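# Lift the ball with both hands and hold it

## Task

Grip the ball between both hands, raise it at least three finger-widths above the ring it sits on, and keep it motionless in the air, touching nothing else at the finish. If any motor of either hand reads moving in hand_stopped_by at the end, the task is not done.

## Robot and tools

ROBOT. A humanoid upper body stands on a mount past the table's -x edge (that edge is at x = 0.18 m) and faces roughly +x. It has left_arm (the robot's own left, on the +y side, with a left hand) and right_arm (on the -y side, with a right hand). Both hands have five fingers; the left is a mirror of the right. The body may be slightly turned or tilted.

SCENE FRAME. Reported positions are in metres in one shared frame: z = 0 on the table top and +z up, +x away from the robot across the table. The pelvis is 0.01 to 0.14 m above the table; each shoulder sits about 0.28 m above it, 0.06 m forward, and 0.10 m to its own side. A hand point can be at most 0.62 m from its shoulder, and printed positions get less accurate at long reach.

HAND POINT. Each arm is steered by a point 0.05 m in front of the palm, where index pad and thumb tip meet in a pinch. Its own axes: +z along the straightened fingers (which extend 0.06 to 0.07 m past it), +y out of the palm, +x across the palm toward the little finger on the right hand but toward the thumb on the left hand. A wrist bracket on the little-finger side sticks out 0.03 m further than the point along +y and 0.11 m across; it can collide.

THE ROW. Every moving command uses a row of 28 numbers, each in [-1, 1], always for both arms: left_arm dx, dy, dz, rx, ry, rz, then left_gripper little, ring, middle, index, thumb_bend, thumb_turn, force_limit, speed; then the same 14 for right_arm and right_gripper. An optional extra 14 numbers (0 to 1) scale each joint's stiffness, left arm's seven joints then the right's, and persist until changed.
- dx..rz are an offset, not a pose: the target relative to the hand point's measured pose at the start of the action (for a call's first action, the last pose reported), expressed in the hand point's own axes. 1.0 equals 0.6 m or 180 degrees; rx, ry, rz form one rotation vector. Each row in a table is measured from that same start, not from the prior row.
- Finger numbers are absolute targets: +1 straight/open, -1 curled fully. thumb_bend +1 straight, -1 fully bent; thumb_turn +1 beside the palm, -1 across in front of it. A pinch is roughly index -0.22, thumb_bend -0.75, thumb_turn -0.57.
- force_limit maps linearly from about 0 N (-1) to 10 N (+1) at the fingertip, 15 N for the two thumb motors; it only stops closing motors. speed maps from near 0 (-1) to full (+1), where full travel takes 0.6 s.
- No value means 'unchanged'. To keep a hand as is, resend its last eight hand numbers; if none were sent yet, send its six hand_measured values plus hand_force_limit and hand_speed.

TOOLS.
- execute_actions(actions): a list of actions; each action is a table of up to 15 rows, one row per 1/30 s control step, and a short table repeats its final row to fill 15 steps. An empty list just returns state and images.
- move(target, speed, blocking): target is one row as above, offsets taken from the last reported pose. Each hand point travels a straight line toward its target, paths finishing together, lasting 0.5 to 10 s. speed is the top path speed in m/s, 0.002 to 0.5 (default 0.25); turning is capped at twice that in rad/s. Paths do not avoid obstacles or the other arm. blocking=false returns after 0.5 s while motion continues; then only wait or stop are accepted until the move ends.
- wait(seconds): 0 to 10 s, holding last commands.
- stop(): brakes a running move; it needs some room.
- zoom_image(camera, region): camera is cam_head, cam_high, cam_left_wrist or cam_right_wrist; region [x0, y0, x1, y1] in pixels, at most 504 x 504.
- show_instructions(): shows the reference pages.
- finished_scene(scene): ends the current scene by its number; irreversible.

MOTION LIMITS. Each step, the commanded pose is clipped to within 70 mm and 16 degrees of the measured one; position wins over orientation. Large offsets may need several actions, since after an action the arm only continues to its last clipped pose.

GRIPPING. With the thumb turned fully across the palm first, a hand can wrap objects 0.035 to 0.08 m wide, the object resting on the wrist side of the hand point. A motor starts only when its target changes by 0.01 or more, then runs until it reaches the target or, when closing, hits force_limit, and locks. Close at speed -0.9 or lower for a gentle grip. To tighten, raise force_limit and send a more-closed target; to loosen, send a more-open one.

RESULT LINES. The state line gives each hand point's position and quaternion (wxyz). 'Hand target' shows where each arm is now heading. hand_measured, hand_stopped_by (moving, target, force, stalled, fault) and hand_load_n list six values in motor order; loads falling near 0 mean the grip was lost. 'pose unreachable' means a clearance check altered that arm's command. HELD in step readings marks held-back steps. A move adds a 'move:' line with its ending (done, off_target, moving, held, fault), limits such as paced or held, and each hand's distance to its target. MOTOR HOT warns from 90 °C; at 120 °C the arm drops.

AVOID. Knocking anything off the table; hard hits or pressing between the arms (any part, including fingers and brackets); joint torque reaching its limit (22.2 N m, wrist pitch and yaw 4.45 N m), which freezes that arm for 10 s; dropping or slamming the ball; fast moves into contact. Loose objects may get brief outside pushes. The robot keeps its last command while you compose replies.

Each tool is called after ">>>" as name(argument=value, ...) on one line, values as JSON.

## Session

>>> execute_actions(actions=[])

Scene clock: 0.00 s.
left_arm: end_effector_position=(+0.1012, +0.1231, +0.4512) hand_measured=(+1.000, +1.000, +1.000, +1.000, +1.000, +1.000) hand_load_n=(+0.0, +0.0, +0.0, +0.0, +0.0, +0.0) hand_stopped_by=(target, target, target, target, target, target) hand_force_limit=0.00 hand_speed=-0.80 end_effector_quat_wxyz=(+0.037, +0.005, -0.197, +0.980) | right_arm: end_effector_position=(+0.2093, -0.0382, +0.4135) hand_measured=(+1.000, +1.000, +1.000, +1.000, +1.000, +1.000) hand_load_n=(+0.0, +0.0, +0.0, +0.0, +0.0, +0.0) hand_stopped_by=(target, target, target, target, target, target) hand_force_limit=0.00 hand_speed=-0.80 end_effector_quat_wxyz=(+0.944, -0.286, +0.079, +0.142)
Joint positions: left_arm=[-0.152  0.558  0.145 -0.591 -0.641 -1.087 -0.389] | right_arm=[-0.192 -0.581 -0.168 -0.418  0.435 -0.958  0.394]
Joint velocities: left_arm=[-0.003  0.002 -0.011 -0.002 -0.002  0.     0.   ] | right_arm=[-0.005 -0.005  0.005 -0.005  0.005  0.     0.   ]
Motor temperatures (°C, as the motors report them): left_arm=[44 39 40 36 40 28 30] | right_arm=[40 37 40 37 39 29 31]
Hand target (left_arm): +0.101, +0.123, +0.451; +0.037, +0.005, -0.197, +0.980
Hand target (right_arm): +0.209, -0.038, +0.414; +0.944, -0.286, +0.079, +0.142
Joint stiffness scale: left_arm=[1. 1. 1. 1. 1. 1. 1.] | right_arm=[1. 1. 1. 1. 1. 1. 1.]

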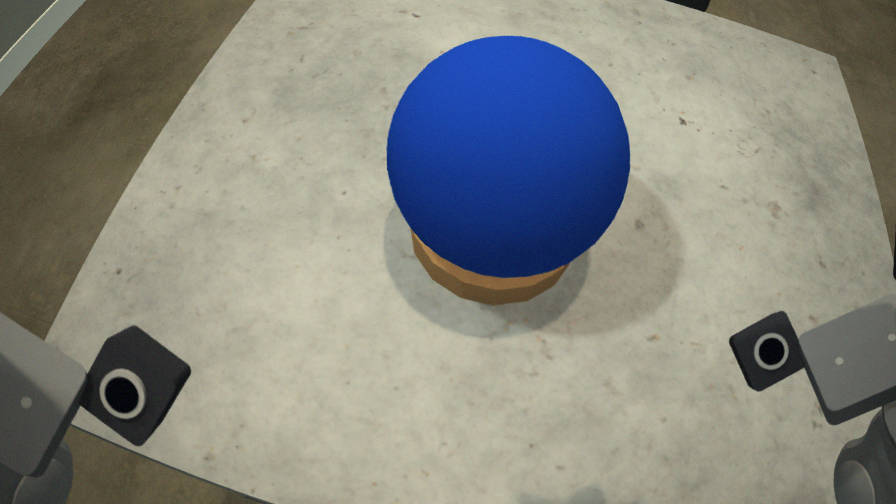

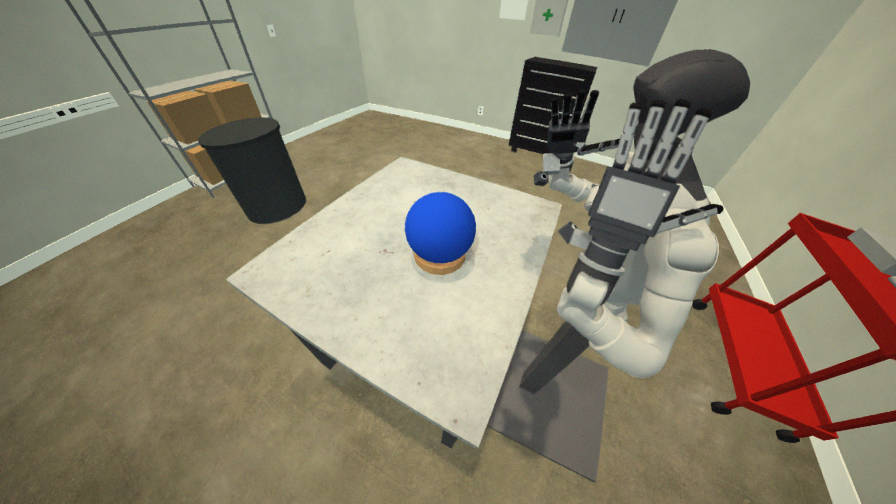

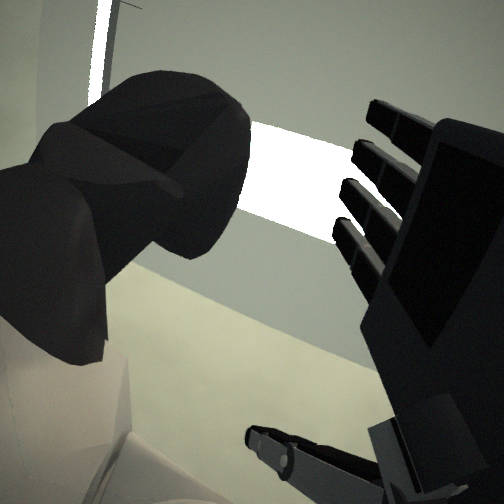

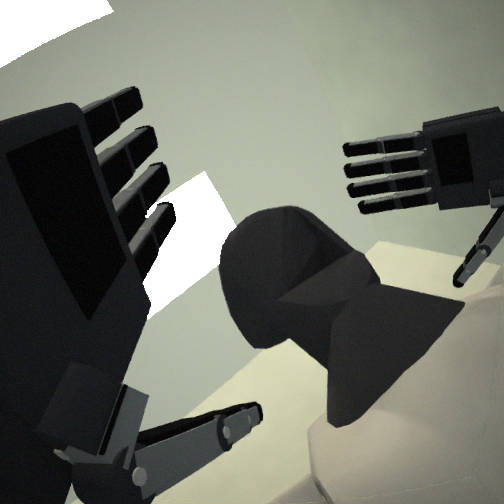

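>>> move(target=[-0.46,-0.048,-0.515,0.178,-0.501,-0.02,0.7,0.7,0.7,0.7,1,1,0,0,0.412,-0.013,-0.387,0.148,0.413,0.121,0.7,0.7,0.7,0.7,1,1,0,0], speed=0.35)

Scene clock: 9.73 s.
left_arm: end_effector_position=(+0.3779, +0.2628, +0.1716) hand_measured=(+0.700, +0.700, +0.700, +0.700, +1.000, +1.000) hand_load_n=(+0.0, +0.0, +0.0, +0.0, +0.0, +0.0) hand_stopped_by=(target, target, target, target, target, target) hand_force_limit=0.00 hand_speed=0.00 end_effector_quat_wxyz=(-0.110, +0.697, +0.088, +0.703) | right_arm: end_effector_position=(+0.4321, -0.1252, +0.1688) hand_measured=(+0.700, +0.700, +0.700, +0.700, +1.000, +1.000) hand_load_n=(+0.0, +0.0, +0.0, +0.0, +0.0, +0.0) hand_stopped_by=(target, target, target, target, target, target) hand_force_limit=0.00 hand_speed=0.00 end_effector_quat_wxyz=(+0.704, -0.089, +0.701, +0.072)
Joint positions: left_arm=[-0.117  0.348  0.073  0.092 -0.339 -0.214  0.028] | right_arm=[-0.063 -0.512 -0.1    0.155  0.502 -0.287  0.179]
Joint velocities: left_arm=[-0.009  0.    -0.008  0.003 -0.012  0.001  0.   ] | right_arm=[-0.006  0.006  0.009 -0.003 -0.002  0.001  0.   ]
Motor temperatures (°C, as the motors report them): left_arm=[44 40 40 36 40 28 30] | right_arm=[40 38 40 38 39 29 31]
Hand target (left_arm): +0.378, +0.263, +0.171; -0.112, +0.698, +0.087, +0.702
Hand target (right_arm): +0.433, -0.126, +0.169; +0.704, -0.086, +0.701, +0.072
Off the commanded pose (left_arm): 0.014 m, 3 deg.
Off the commanded pose (right_arm): 0.006 m, 2 deg.
Joint stiffness scale: left_arm=[1. 1. 1. 1. 1. 1. 1.] | right_arm=[1. 1. 1. 1. 1. 1. 1.]
move: off_target (left_arm, right_arm)

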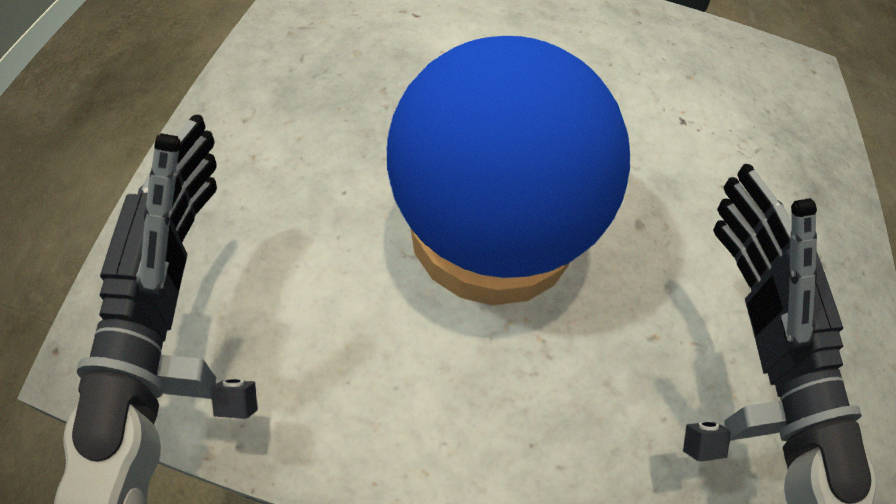

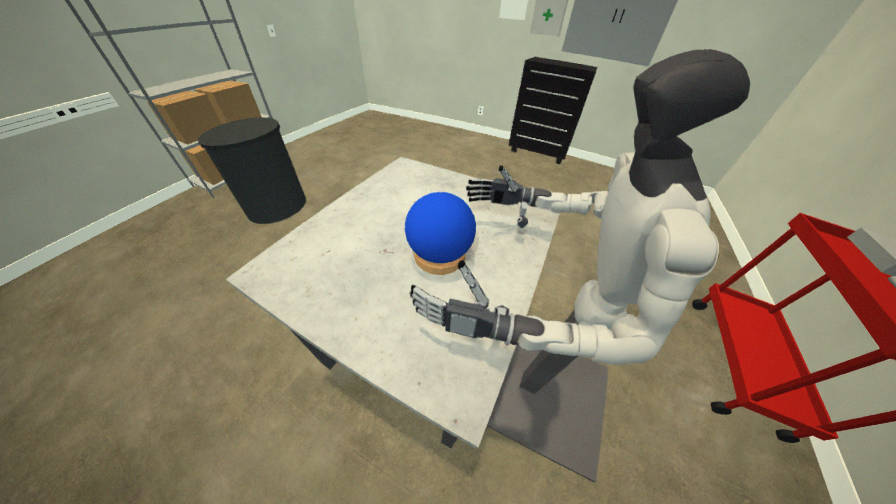

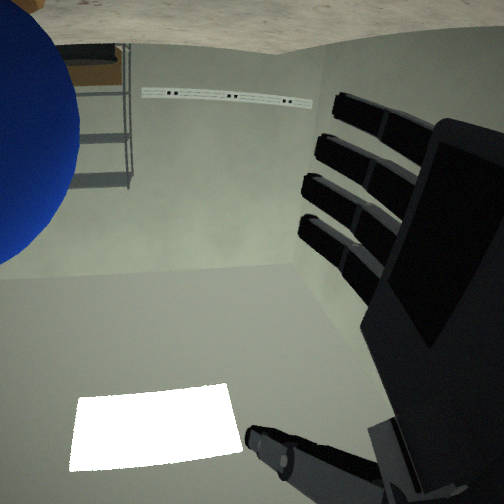

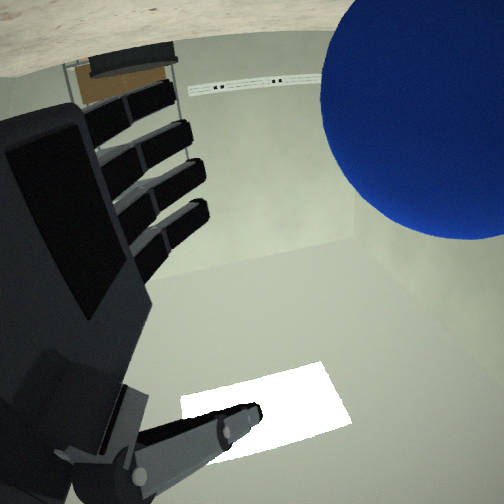

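>>> move(target=[-0.055,0.18,0.155,0,0,0,0.7,0.7,0.7,0.7,1,1,0,0,0.05,0.12,0.2,0,0,0,0.7,0.7,0.7,0.7,1,1,0,0], speed=0.15)

Scene clock: 13.73 s.
left_arm: end_effector_position=(+0.4925, +0.1832, +0.1334) hand_measured=(+0.700, +0.700, +0.700, +0.700, +1.000, +1.000) hand_load_n=(+0.0, +0.0, +0.0, +0.0, +0.0, +0.0) hand_stopped_by=(target, target, target, target, target, target) hand_force_limit=0.00 hand_speed=0.00 end_effector_quat_wxyz=(-0.114, +0.703, +0.096, +0.695) | right_arm: end_effector_position=(+0.5278, -0.0219, +0.1356) hand_measured=(+0.700, +0.700, +0.700, +0.700, +1.000, +1.000) hand_load_n=(+0.0, +0.0, +0.0, +0.0, +0.0, +0.0) hand_stopped_by=(target, target, target, target, target, target) hand_force_limit=0.00 hand_speed=0.00 end_effector_quat_wxyz=(+0.698, -0.090, +0.706, +0.073)
Joint positions: left_arm=[-0.893  0.065  0.015  1.365 -0.104 -0.742  0.224] | right_arm=[-0.874 -0.237 -0.009  1.349  0.258 -0.71   0.126]
Joint velocities: left_arm=[-0.103  0.     0.034  0.278 -0.012 -0.174 -0.021] | right_arm=[-0.094  0.    -0.035  0.25   0.015 -0.151  0.051]
Motor temperatures (°C, as the motors report them): left_arm=[44 40 40 36 40 28 30] | right_arm=[41 38 40 38 39 29 31]
Hand target (left_arm): +0.493, +0.183, +0.134; -0.112, +0.703, +0.097, +0.696
Hand target (right_arm): +0.528, -0.021, +0.136; +0.699, -0.088, +0.706, +0.075
Off the commanded pose (left_arm): 0.007 m, 1 deg.
Off the commanded pose (right_arm): 0.009 m, 1 deg.
Joint stiffness scale: left_arm=[1. 1. 1. 1. 1. 1. 1.] | right_arm=[1. 1. 1. 1. 1. 1. 1.]
move: off_target (left_arm, right_arm)

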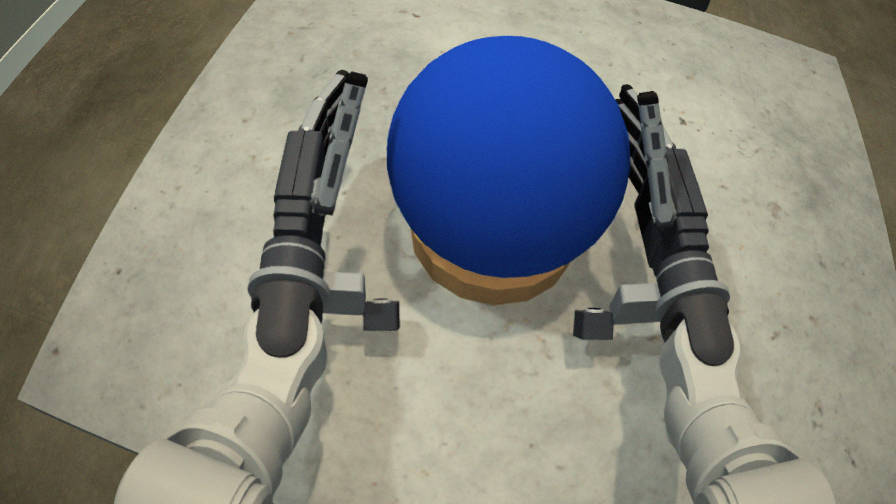

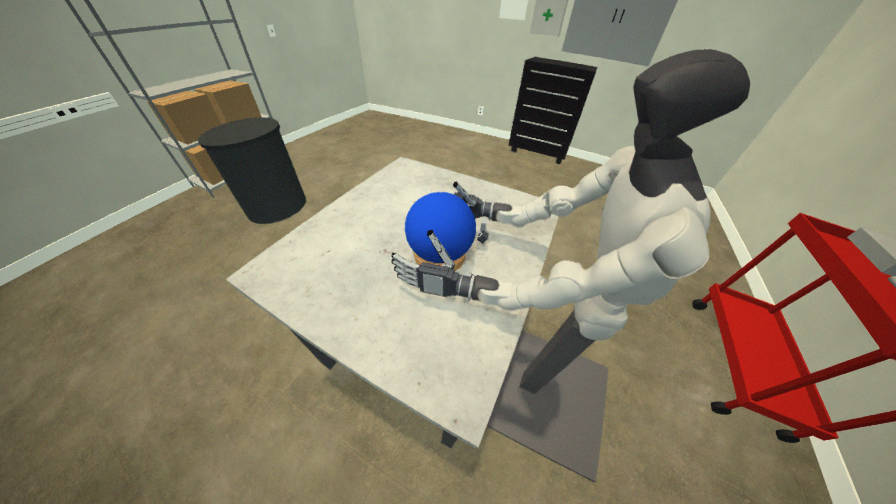

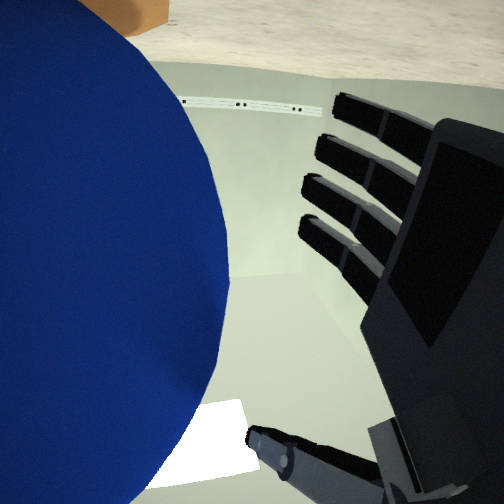

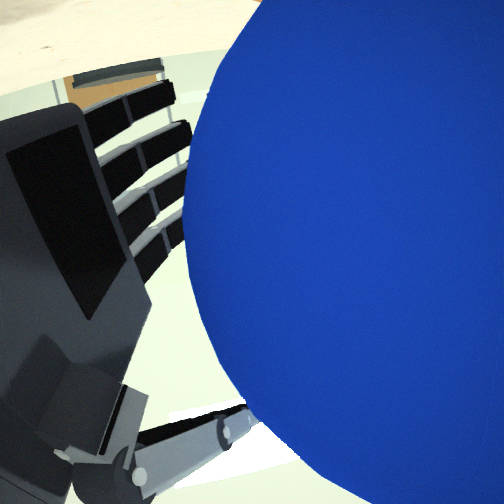

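>>> move(target=[0.01,0.125,0.01,-0.03,0,0,0.55,0.55,0.55,0.55,1,1,-0.4,-0.6,-0.01,0.075,0,-0.02,0,0,0.55,0.55,0.55,0.55,1,1,-0.4,-0.6], speed=0.05)

Scene clock: 19.53 s.
left_arm: end_effector_position=(+0.5172, +0.1439, +0.1430) hand_measured=(+0.550, +0.550, +0.550, +0.550, +1.000, +1.000) hand_load_n=(+0.0, +0.0, +0.0, +0.0, +0.5, +0.5) hand_stopped_by=(target, target, target, target, target, target) hand_force_limit=-0.40 hand_speed=-0.60 end_effector_quat_wxyz=(-0.109, +0.720, +0.088, +0.680) | right_arm: end_effector_position=(+0.5263, -0.0059, +0.1367) hand_measured=(+0.550, +0.550, +0.550, +0.550, +1.000, +1.000) hand_load_n=(+0.0, +0.0, +3.5, +0.0, +0.0, +0.0) hand_stopped_by=(target, target, target, target, target, target) hand_force_limit=-0.40 hand_speed=-0.60 end_effector_quat_wxyz=(+0.694, -0.083, +0.712, +0.067)
Joint positions: left_arm=[-0.999  0.05  -0.508  1.339 -0.53  -0.608  0.383] | right_arm=[-0.781 -0.217  0.089  1.082  0.269 -0.541 -0.009]
Joint velocities: left_arm=[-0.058  0.012 -0.229  0.097 -0.255 -0.068  0.014] | right_arm=[-0.009 -0.003  0.046  0.002  0.046  0.006 -0.018]
Motor temperatures (°C, as the motors report them): left_arm=[46 40 40 36 40 29 30] | right_arm=[43 38 40 38 39 30 31]
Hand target (left_arm): +0.517, +0.114, +0.138; -0.086, +0.729, +0.058, +0.676
Hand target (right_arm): +0.517, +0.021, +0.140; +0.695, -0.112, +0.704, +0.093
Off the commanded pose (left_arm): 0.031 m, 5 deg.
Off the commanded pose (right_arm): 0.030 m, 5 deg.
Joint stiffness scale: left_arm=[1. 1. 1. 1. 1. 1. 1.] | right_arm=[1. 1. 1. 1. 1. 1. 1.]
joint sent to its limit (left arm) — the command would take joint 2 (shoulder roll) past its lower limit, so that joint was sent only as far as its limit.
move: off_target (left_arm, right_arm)

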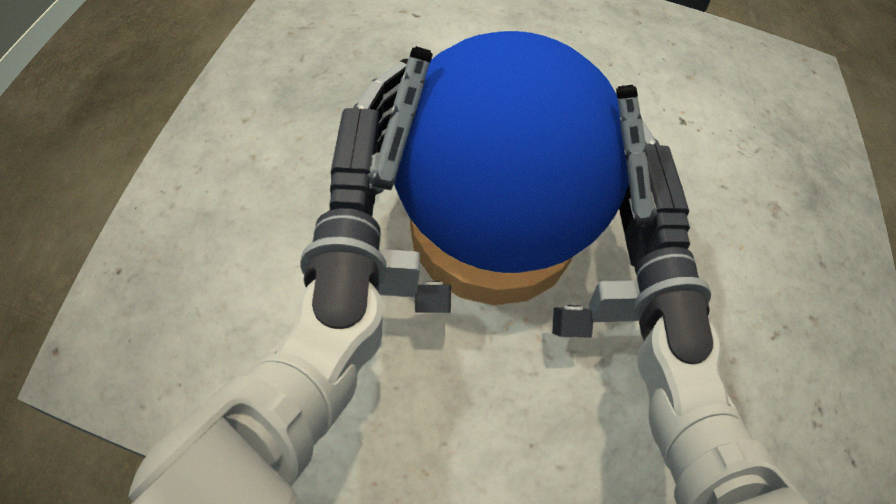

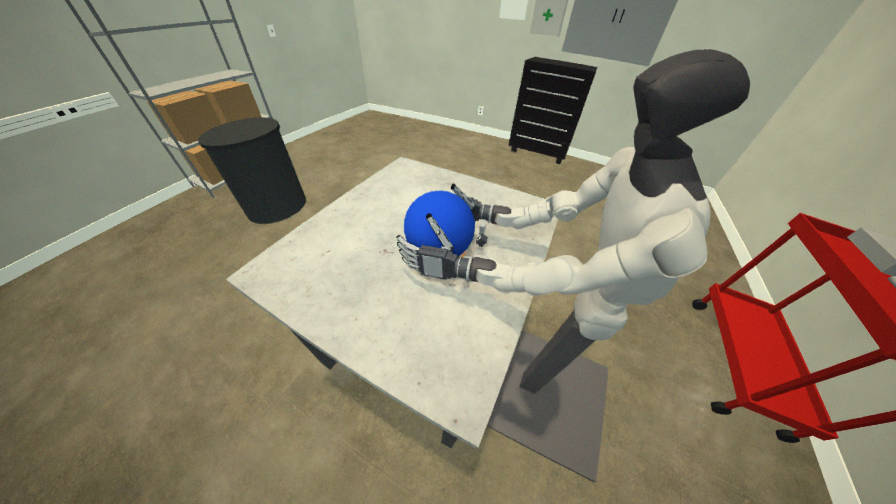

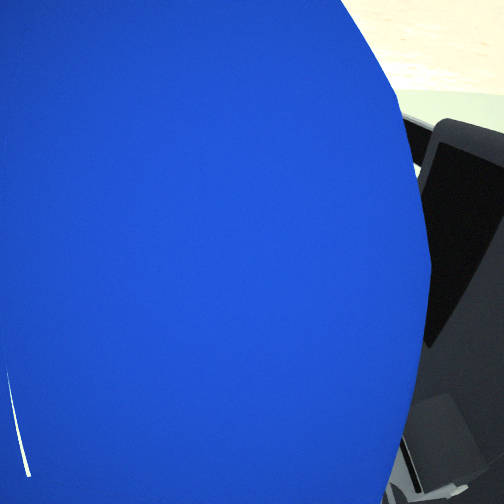

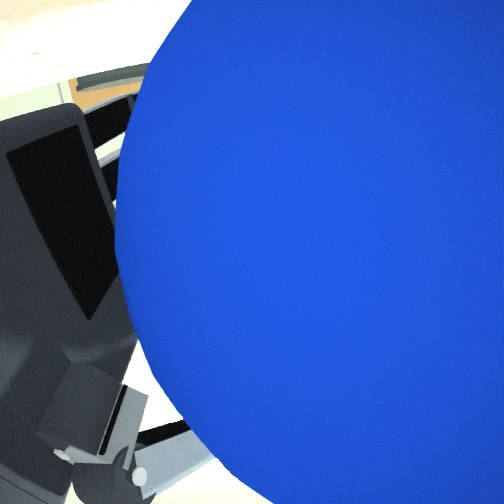

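>>> move(target=[0,0.04,-0.01,-0.02,0,0,0.25,0.25,0.25,0.25,1,1,-0.4,-0.6,0,0.04,0.025,-0.02,0,0,0.25,0.4,0.56,0.4,1,1,-0.4,-0.6], speed=0.05)

>>> move(target=[0.2,0.04,-0.03,-0.02,0,0,0.25,0.25,0.25,0.25,1,1,-0.4,-0.6,-0.2,0.04,-0.03,-0.02,0,0,0.25,0.4,0.56,0.4,1,1,-0.4,-0.6], speed=0.07)

Scene clock: 25.57 s.
left_arm: end_effector_position=(+0.5163, +0.1505, +0.1389) hand_measured=(+0.250, +0.250, +0.286, +0.252, +1.000, +1.000) hand_load_n=(+0.0, +0.0, +0.0, +4.5, +0.0, +0.0) hand_stopped_by=(target, target, force, force, target, target) hand_force_limit=-0.40 hand_speed=-0.60 end_effector_quat_wxyz=(-0.115, +0.723, +0.096, +0.675) | right_arm: end_effector_position=(+0.5416, -0.0018, +0.1424) hand_measured=(+0.250, +0.400, +0.560, +0.400, +1.000, +1.000) hand_load_n=(+0.0, +0.0, +0.0, +0.0, +0.0, +0.5) hand_stopped_by=(target, target, target, target, target, target) hand_force_limit=-0.40 hand_speed=-0.60 end_effector_quat_wxyz=(+0.692, -0.083, +0.714, +0.063)
Joint positions: left_arm=[-1.     0.053 -0.529  1.357 -0.565 -0.613  0.389] | right_arm=[-0.973 -0.202  0.079  1.425  0.296 -0.68   0.032]
Joint velocities: left_arm=[-0.014  0.005 -0.031 -0.002 -0.009  0.     0.003] | right_arm=[-0.054  0.015  0.009  0.097  0.018 -0.059  0.018]
Motor temperatures (°C, as the motors report them): left_arm=[48 40 40 37 40 28 31] | right_arm=[45 38 40 39 39 30 32]
Hand target (left_arm): +0.516, +0.120, +0.142; -0.086, +0.723, +0.066, +0.682
Hand target (right_arm): +0.533, +0.022, +0.136; +0.682, -0.106, +0.719, +0.084
Off the commanded pose (left_arm): 0.032 m, 5 deg.
Off the commanded pose (right_arm): 0.024 m, 4 deg.
Joint stiffness scale: left_arm=[1. 1. 1. 1. 1. 1. 1.] | right_arm=[1. 1. 1. 1. 1. 1. 1.]
move: off_target (left_arm, right_arm)

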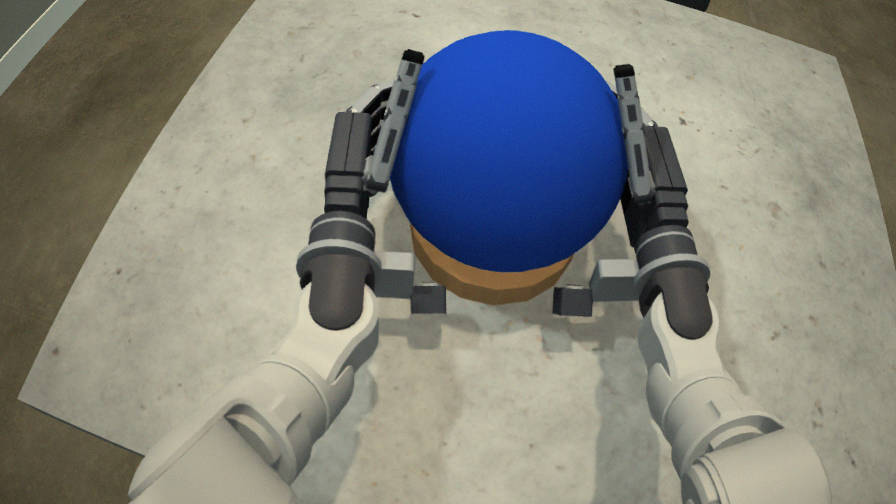

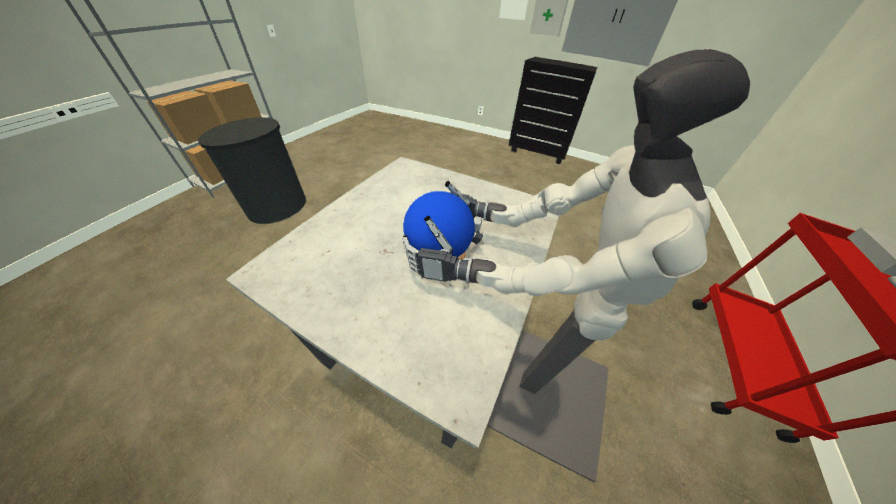

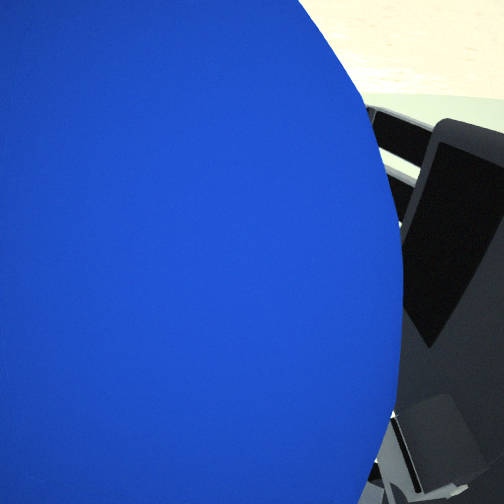

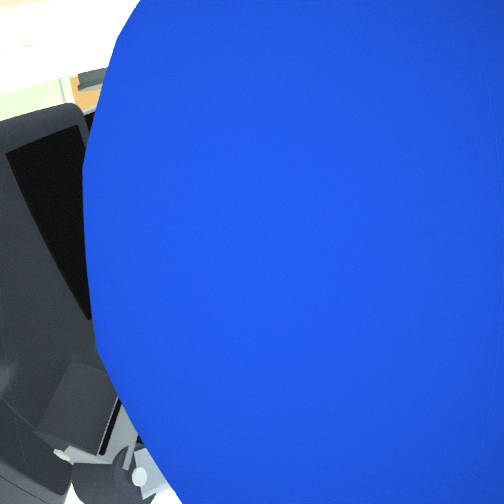

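Scene clock: 27.67 s.
left_arm: end_effector_position=(+0.5166, +0.1338, +0.2531) hand_measured=(+0.250, +0.250, +0.286, +0.252, +1.000, +1.000) hand_load_n=(+0.0, +1.0, +0.0, +0.0, +0.0, +0.0) hand_stopped_by=(target, target, force, force, target, target) hand_force_limit=-0.40 hand_speed=-0.60 end_effector_quat_wxyz=(-0.109, +0.729, +0.078, +0.671) | right_arm: end_effector_position=(+0.5341, -0.0064, +0.2603) hand_measured=(+0.250, +0.400, +0.560, +0.400, +1.000, +1.000) hand_load_n=(+9.5, +0.0, +0.0, +0.0, +0.0, +0.0) hand_stopped_by=(target, target, target, target, target, target) hand_force_limit=-0.40 hand_speed=-0.60 end_effector_quat_wxyz=(+0.694, -0.090, +0.713, +0.039)
Joint positions: left_arm=[-0.924  0.413 -0.546  0.159 -0.709  0.283  0.763] | right_arm=[-0.714 -0.434  0.103  0.03   0.41   0.415 -0.261]
Joint velocities: left_arm=[ 0.017  0.006 -0.009 -0.009 -0.005  0.002  0.   ] | right_arm=[-0.002  0.     0.005  0.003  0.     0.003  0.   ]
Motor temperatures (°C, as the motors report them): left_arm=[49 40 40 37 40 29 30] | right_arm=[46 38 40 39 39 30 32]
Hand target (left_arm): +0.516, +0.116, +0.260; -0.085, +0.728, +0.072, +0.677
Hand target (right_arm): +0.522, +0.021, +0.264; +0.690, -0.106, +0.711, +0.085
Off the commanded pose (left_arm): 0.015 m, 2 deg.
Off the commanded pose (right_arm): 0.031 m, 6 deg.
Joint stiffness scale: left_arm=[1. 1. 1. 1. 1. 1. 1.] | right_arm=[1. 1. 1. 1. 1. 1. 1.]
move: off_target (left_arm, right_arm)

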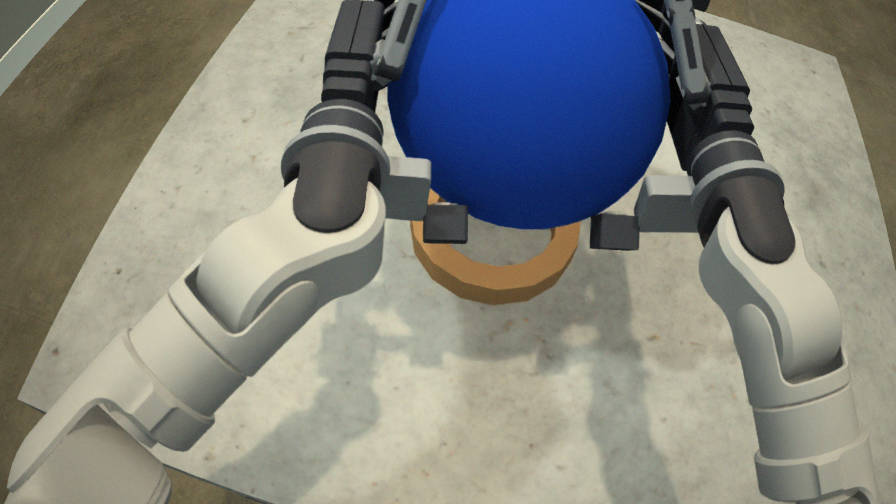

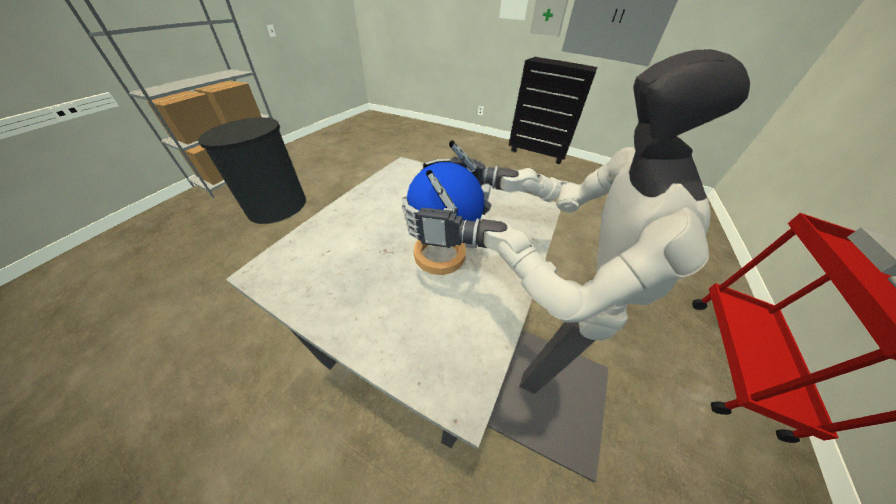

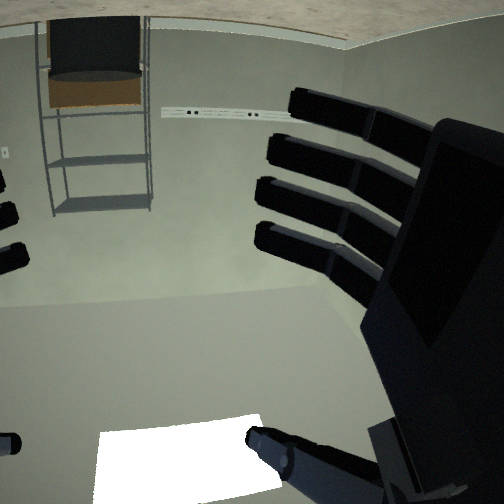

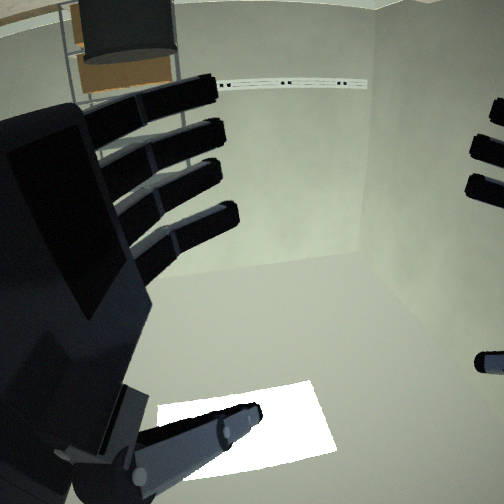

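>>> wait(seconds=1)

Scene clock: 30.43 s.
left_arm: end_effector_position=(+0.5166, +0.1338, +0.2531) hand_measured=(+0.250, +0.250, +0.286, +0.252, +1.000, +1.000) hand_load_n=(+0.0, +1.0, +0.0, +0.0, +0.0, +0.0) hand_stopped_by=(target, target, force, force, target, target) hand_force_limit=-0.40 hand_speed=-0.60 end_effector_quat_wxyz=(-0.109, +0.729, +0.078, +0.671) | right_arm: end_effector_position=(+0.5341, -0.0064, +0.2603) hand_measured=(+0.250, +0.400, +0.560, +0.400, +1.000, +1.000) hand_load_n=(+9.5, +0.0, +0.0, +0.0, +0.0, +0.0) hand_stopped_by=(target, target, target, target, target, target) hand_force_limit=-0.40 hand_speed=-0.60 end_effector_quat_wxyz=(+0.694, -0.090, +0.713, +0.039)
Joint positions: left_arm=[-0.924  0.413 -0.546  0.159 -0.709  0.283  0.763] | right_arm=[-0.714 -0.434  0.103  0.03   0.41   0.415 -0.261]
Joint velocities: left_arm=[-0.008 -0.006 -0.014 -0.005  0.008  0.     0.   ] | right_arm=[-0.002  0.    -0.017  0.     0.     0.     0.   ]
Motor temperatures (°C, as the motors report them): left_arm=[50 40 40 37 40 29 30] | right_arm=[47 38 40 39 39 31 32]
Hand target (left_arm): +0.516, +0.116, +0.260; -0.085, +0.728, +0.072, +0.677
Hand target (right_arm): +0.522, +0.021, +0.264; +0.690, -0.106, +0.711, +0.085
Off the commanded pose (left_arm): 0.015 m, 2 deg.
Off the commanded pose (right_arm): 0.031 m, 6 deg.
Joint stiffness scale: left_arm=[1. 1. 1. 1. 1. 1. 1.] | right_arm=[1. 1. 1. 1. 1. 1. 1.]
wait: 1.00 s; at rest from the start

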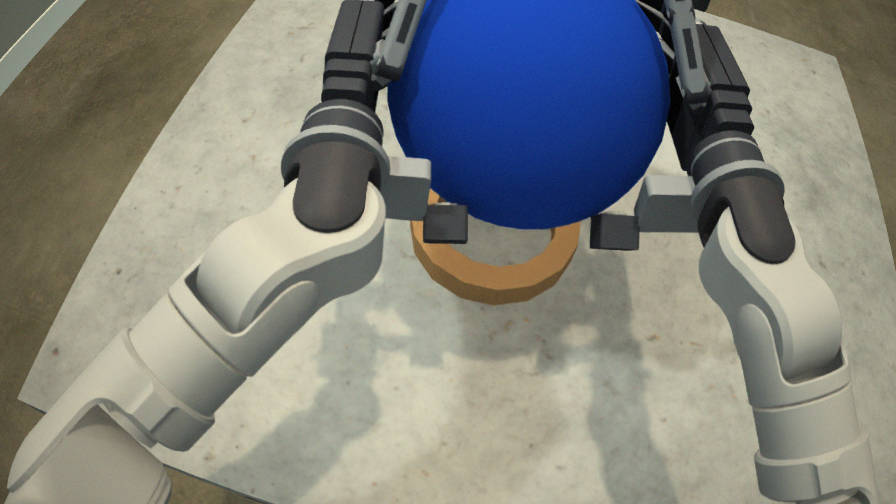

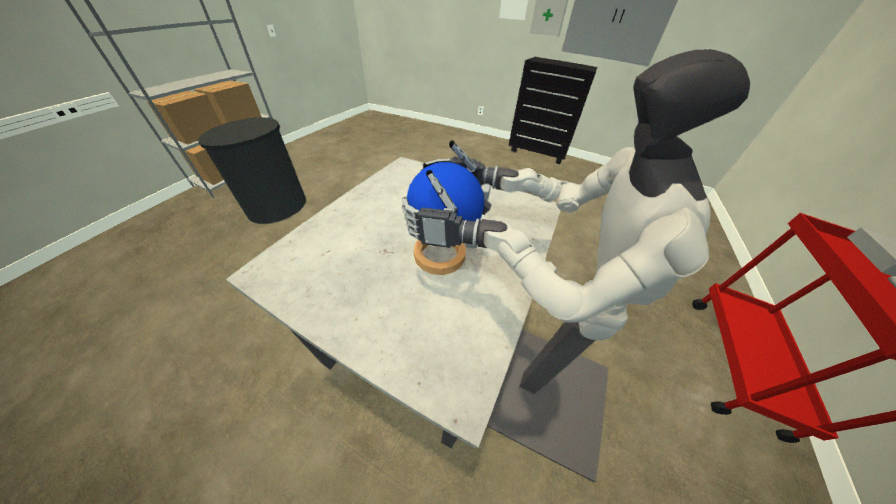

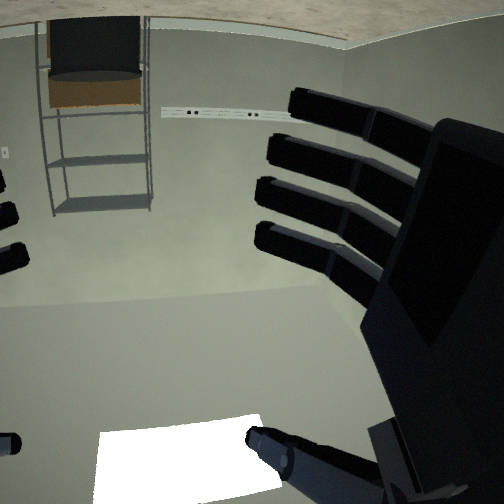

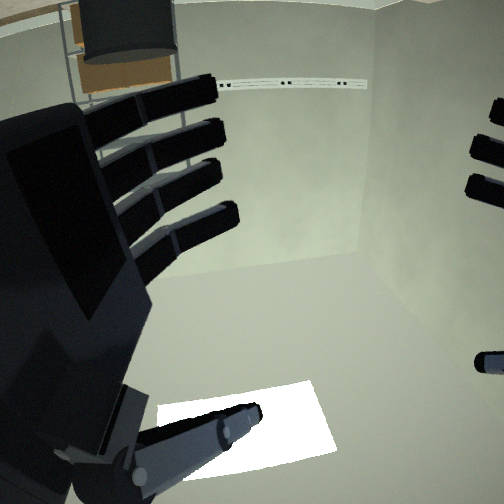

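>>> finished_scene(scene=2)

The scene is finished: the task was done.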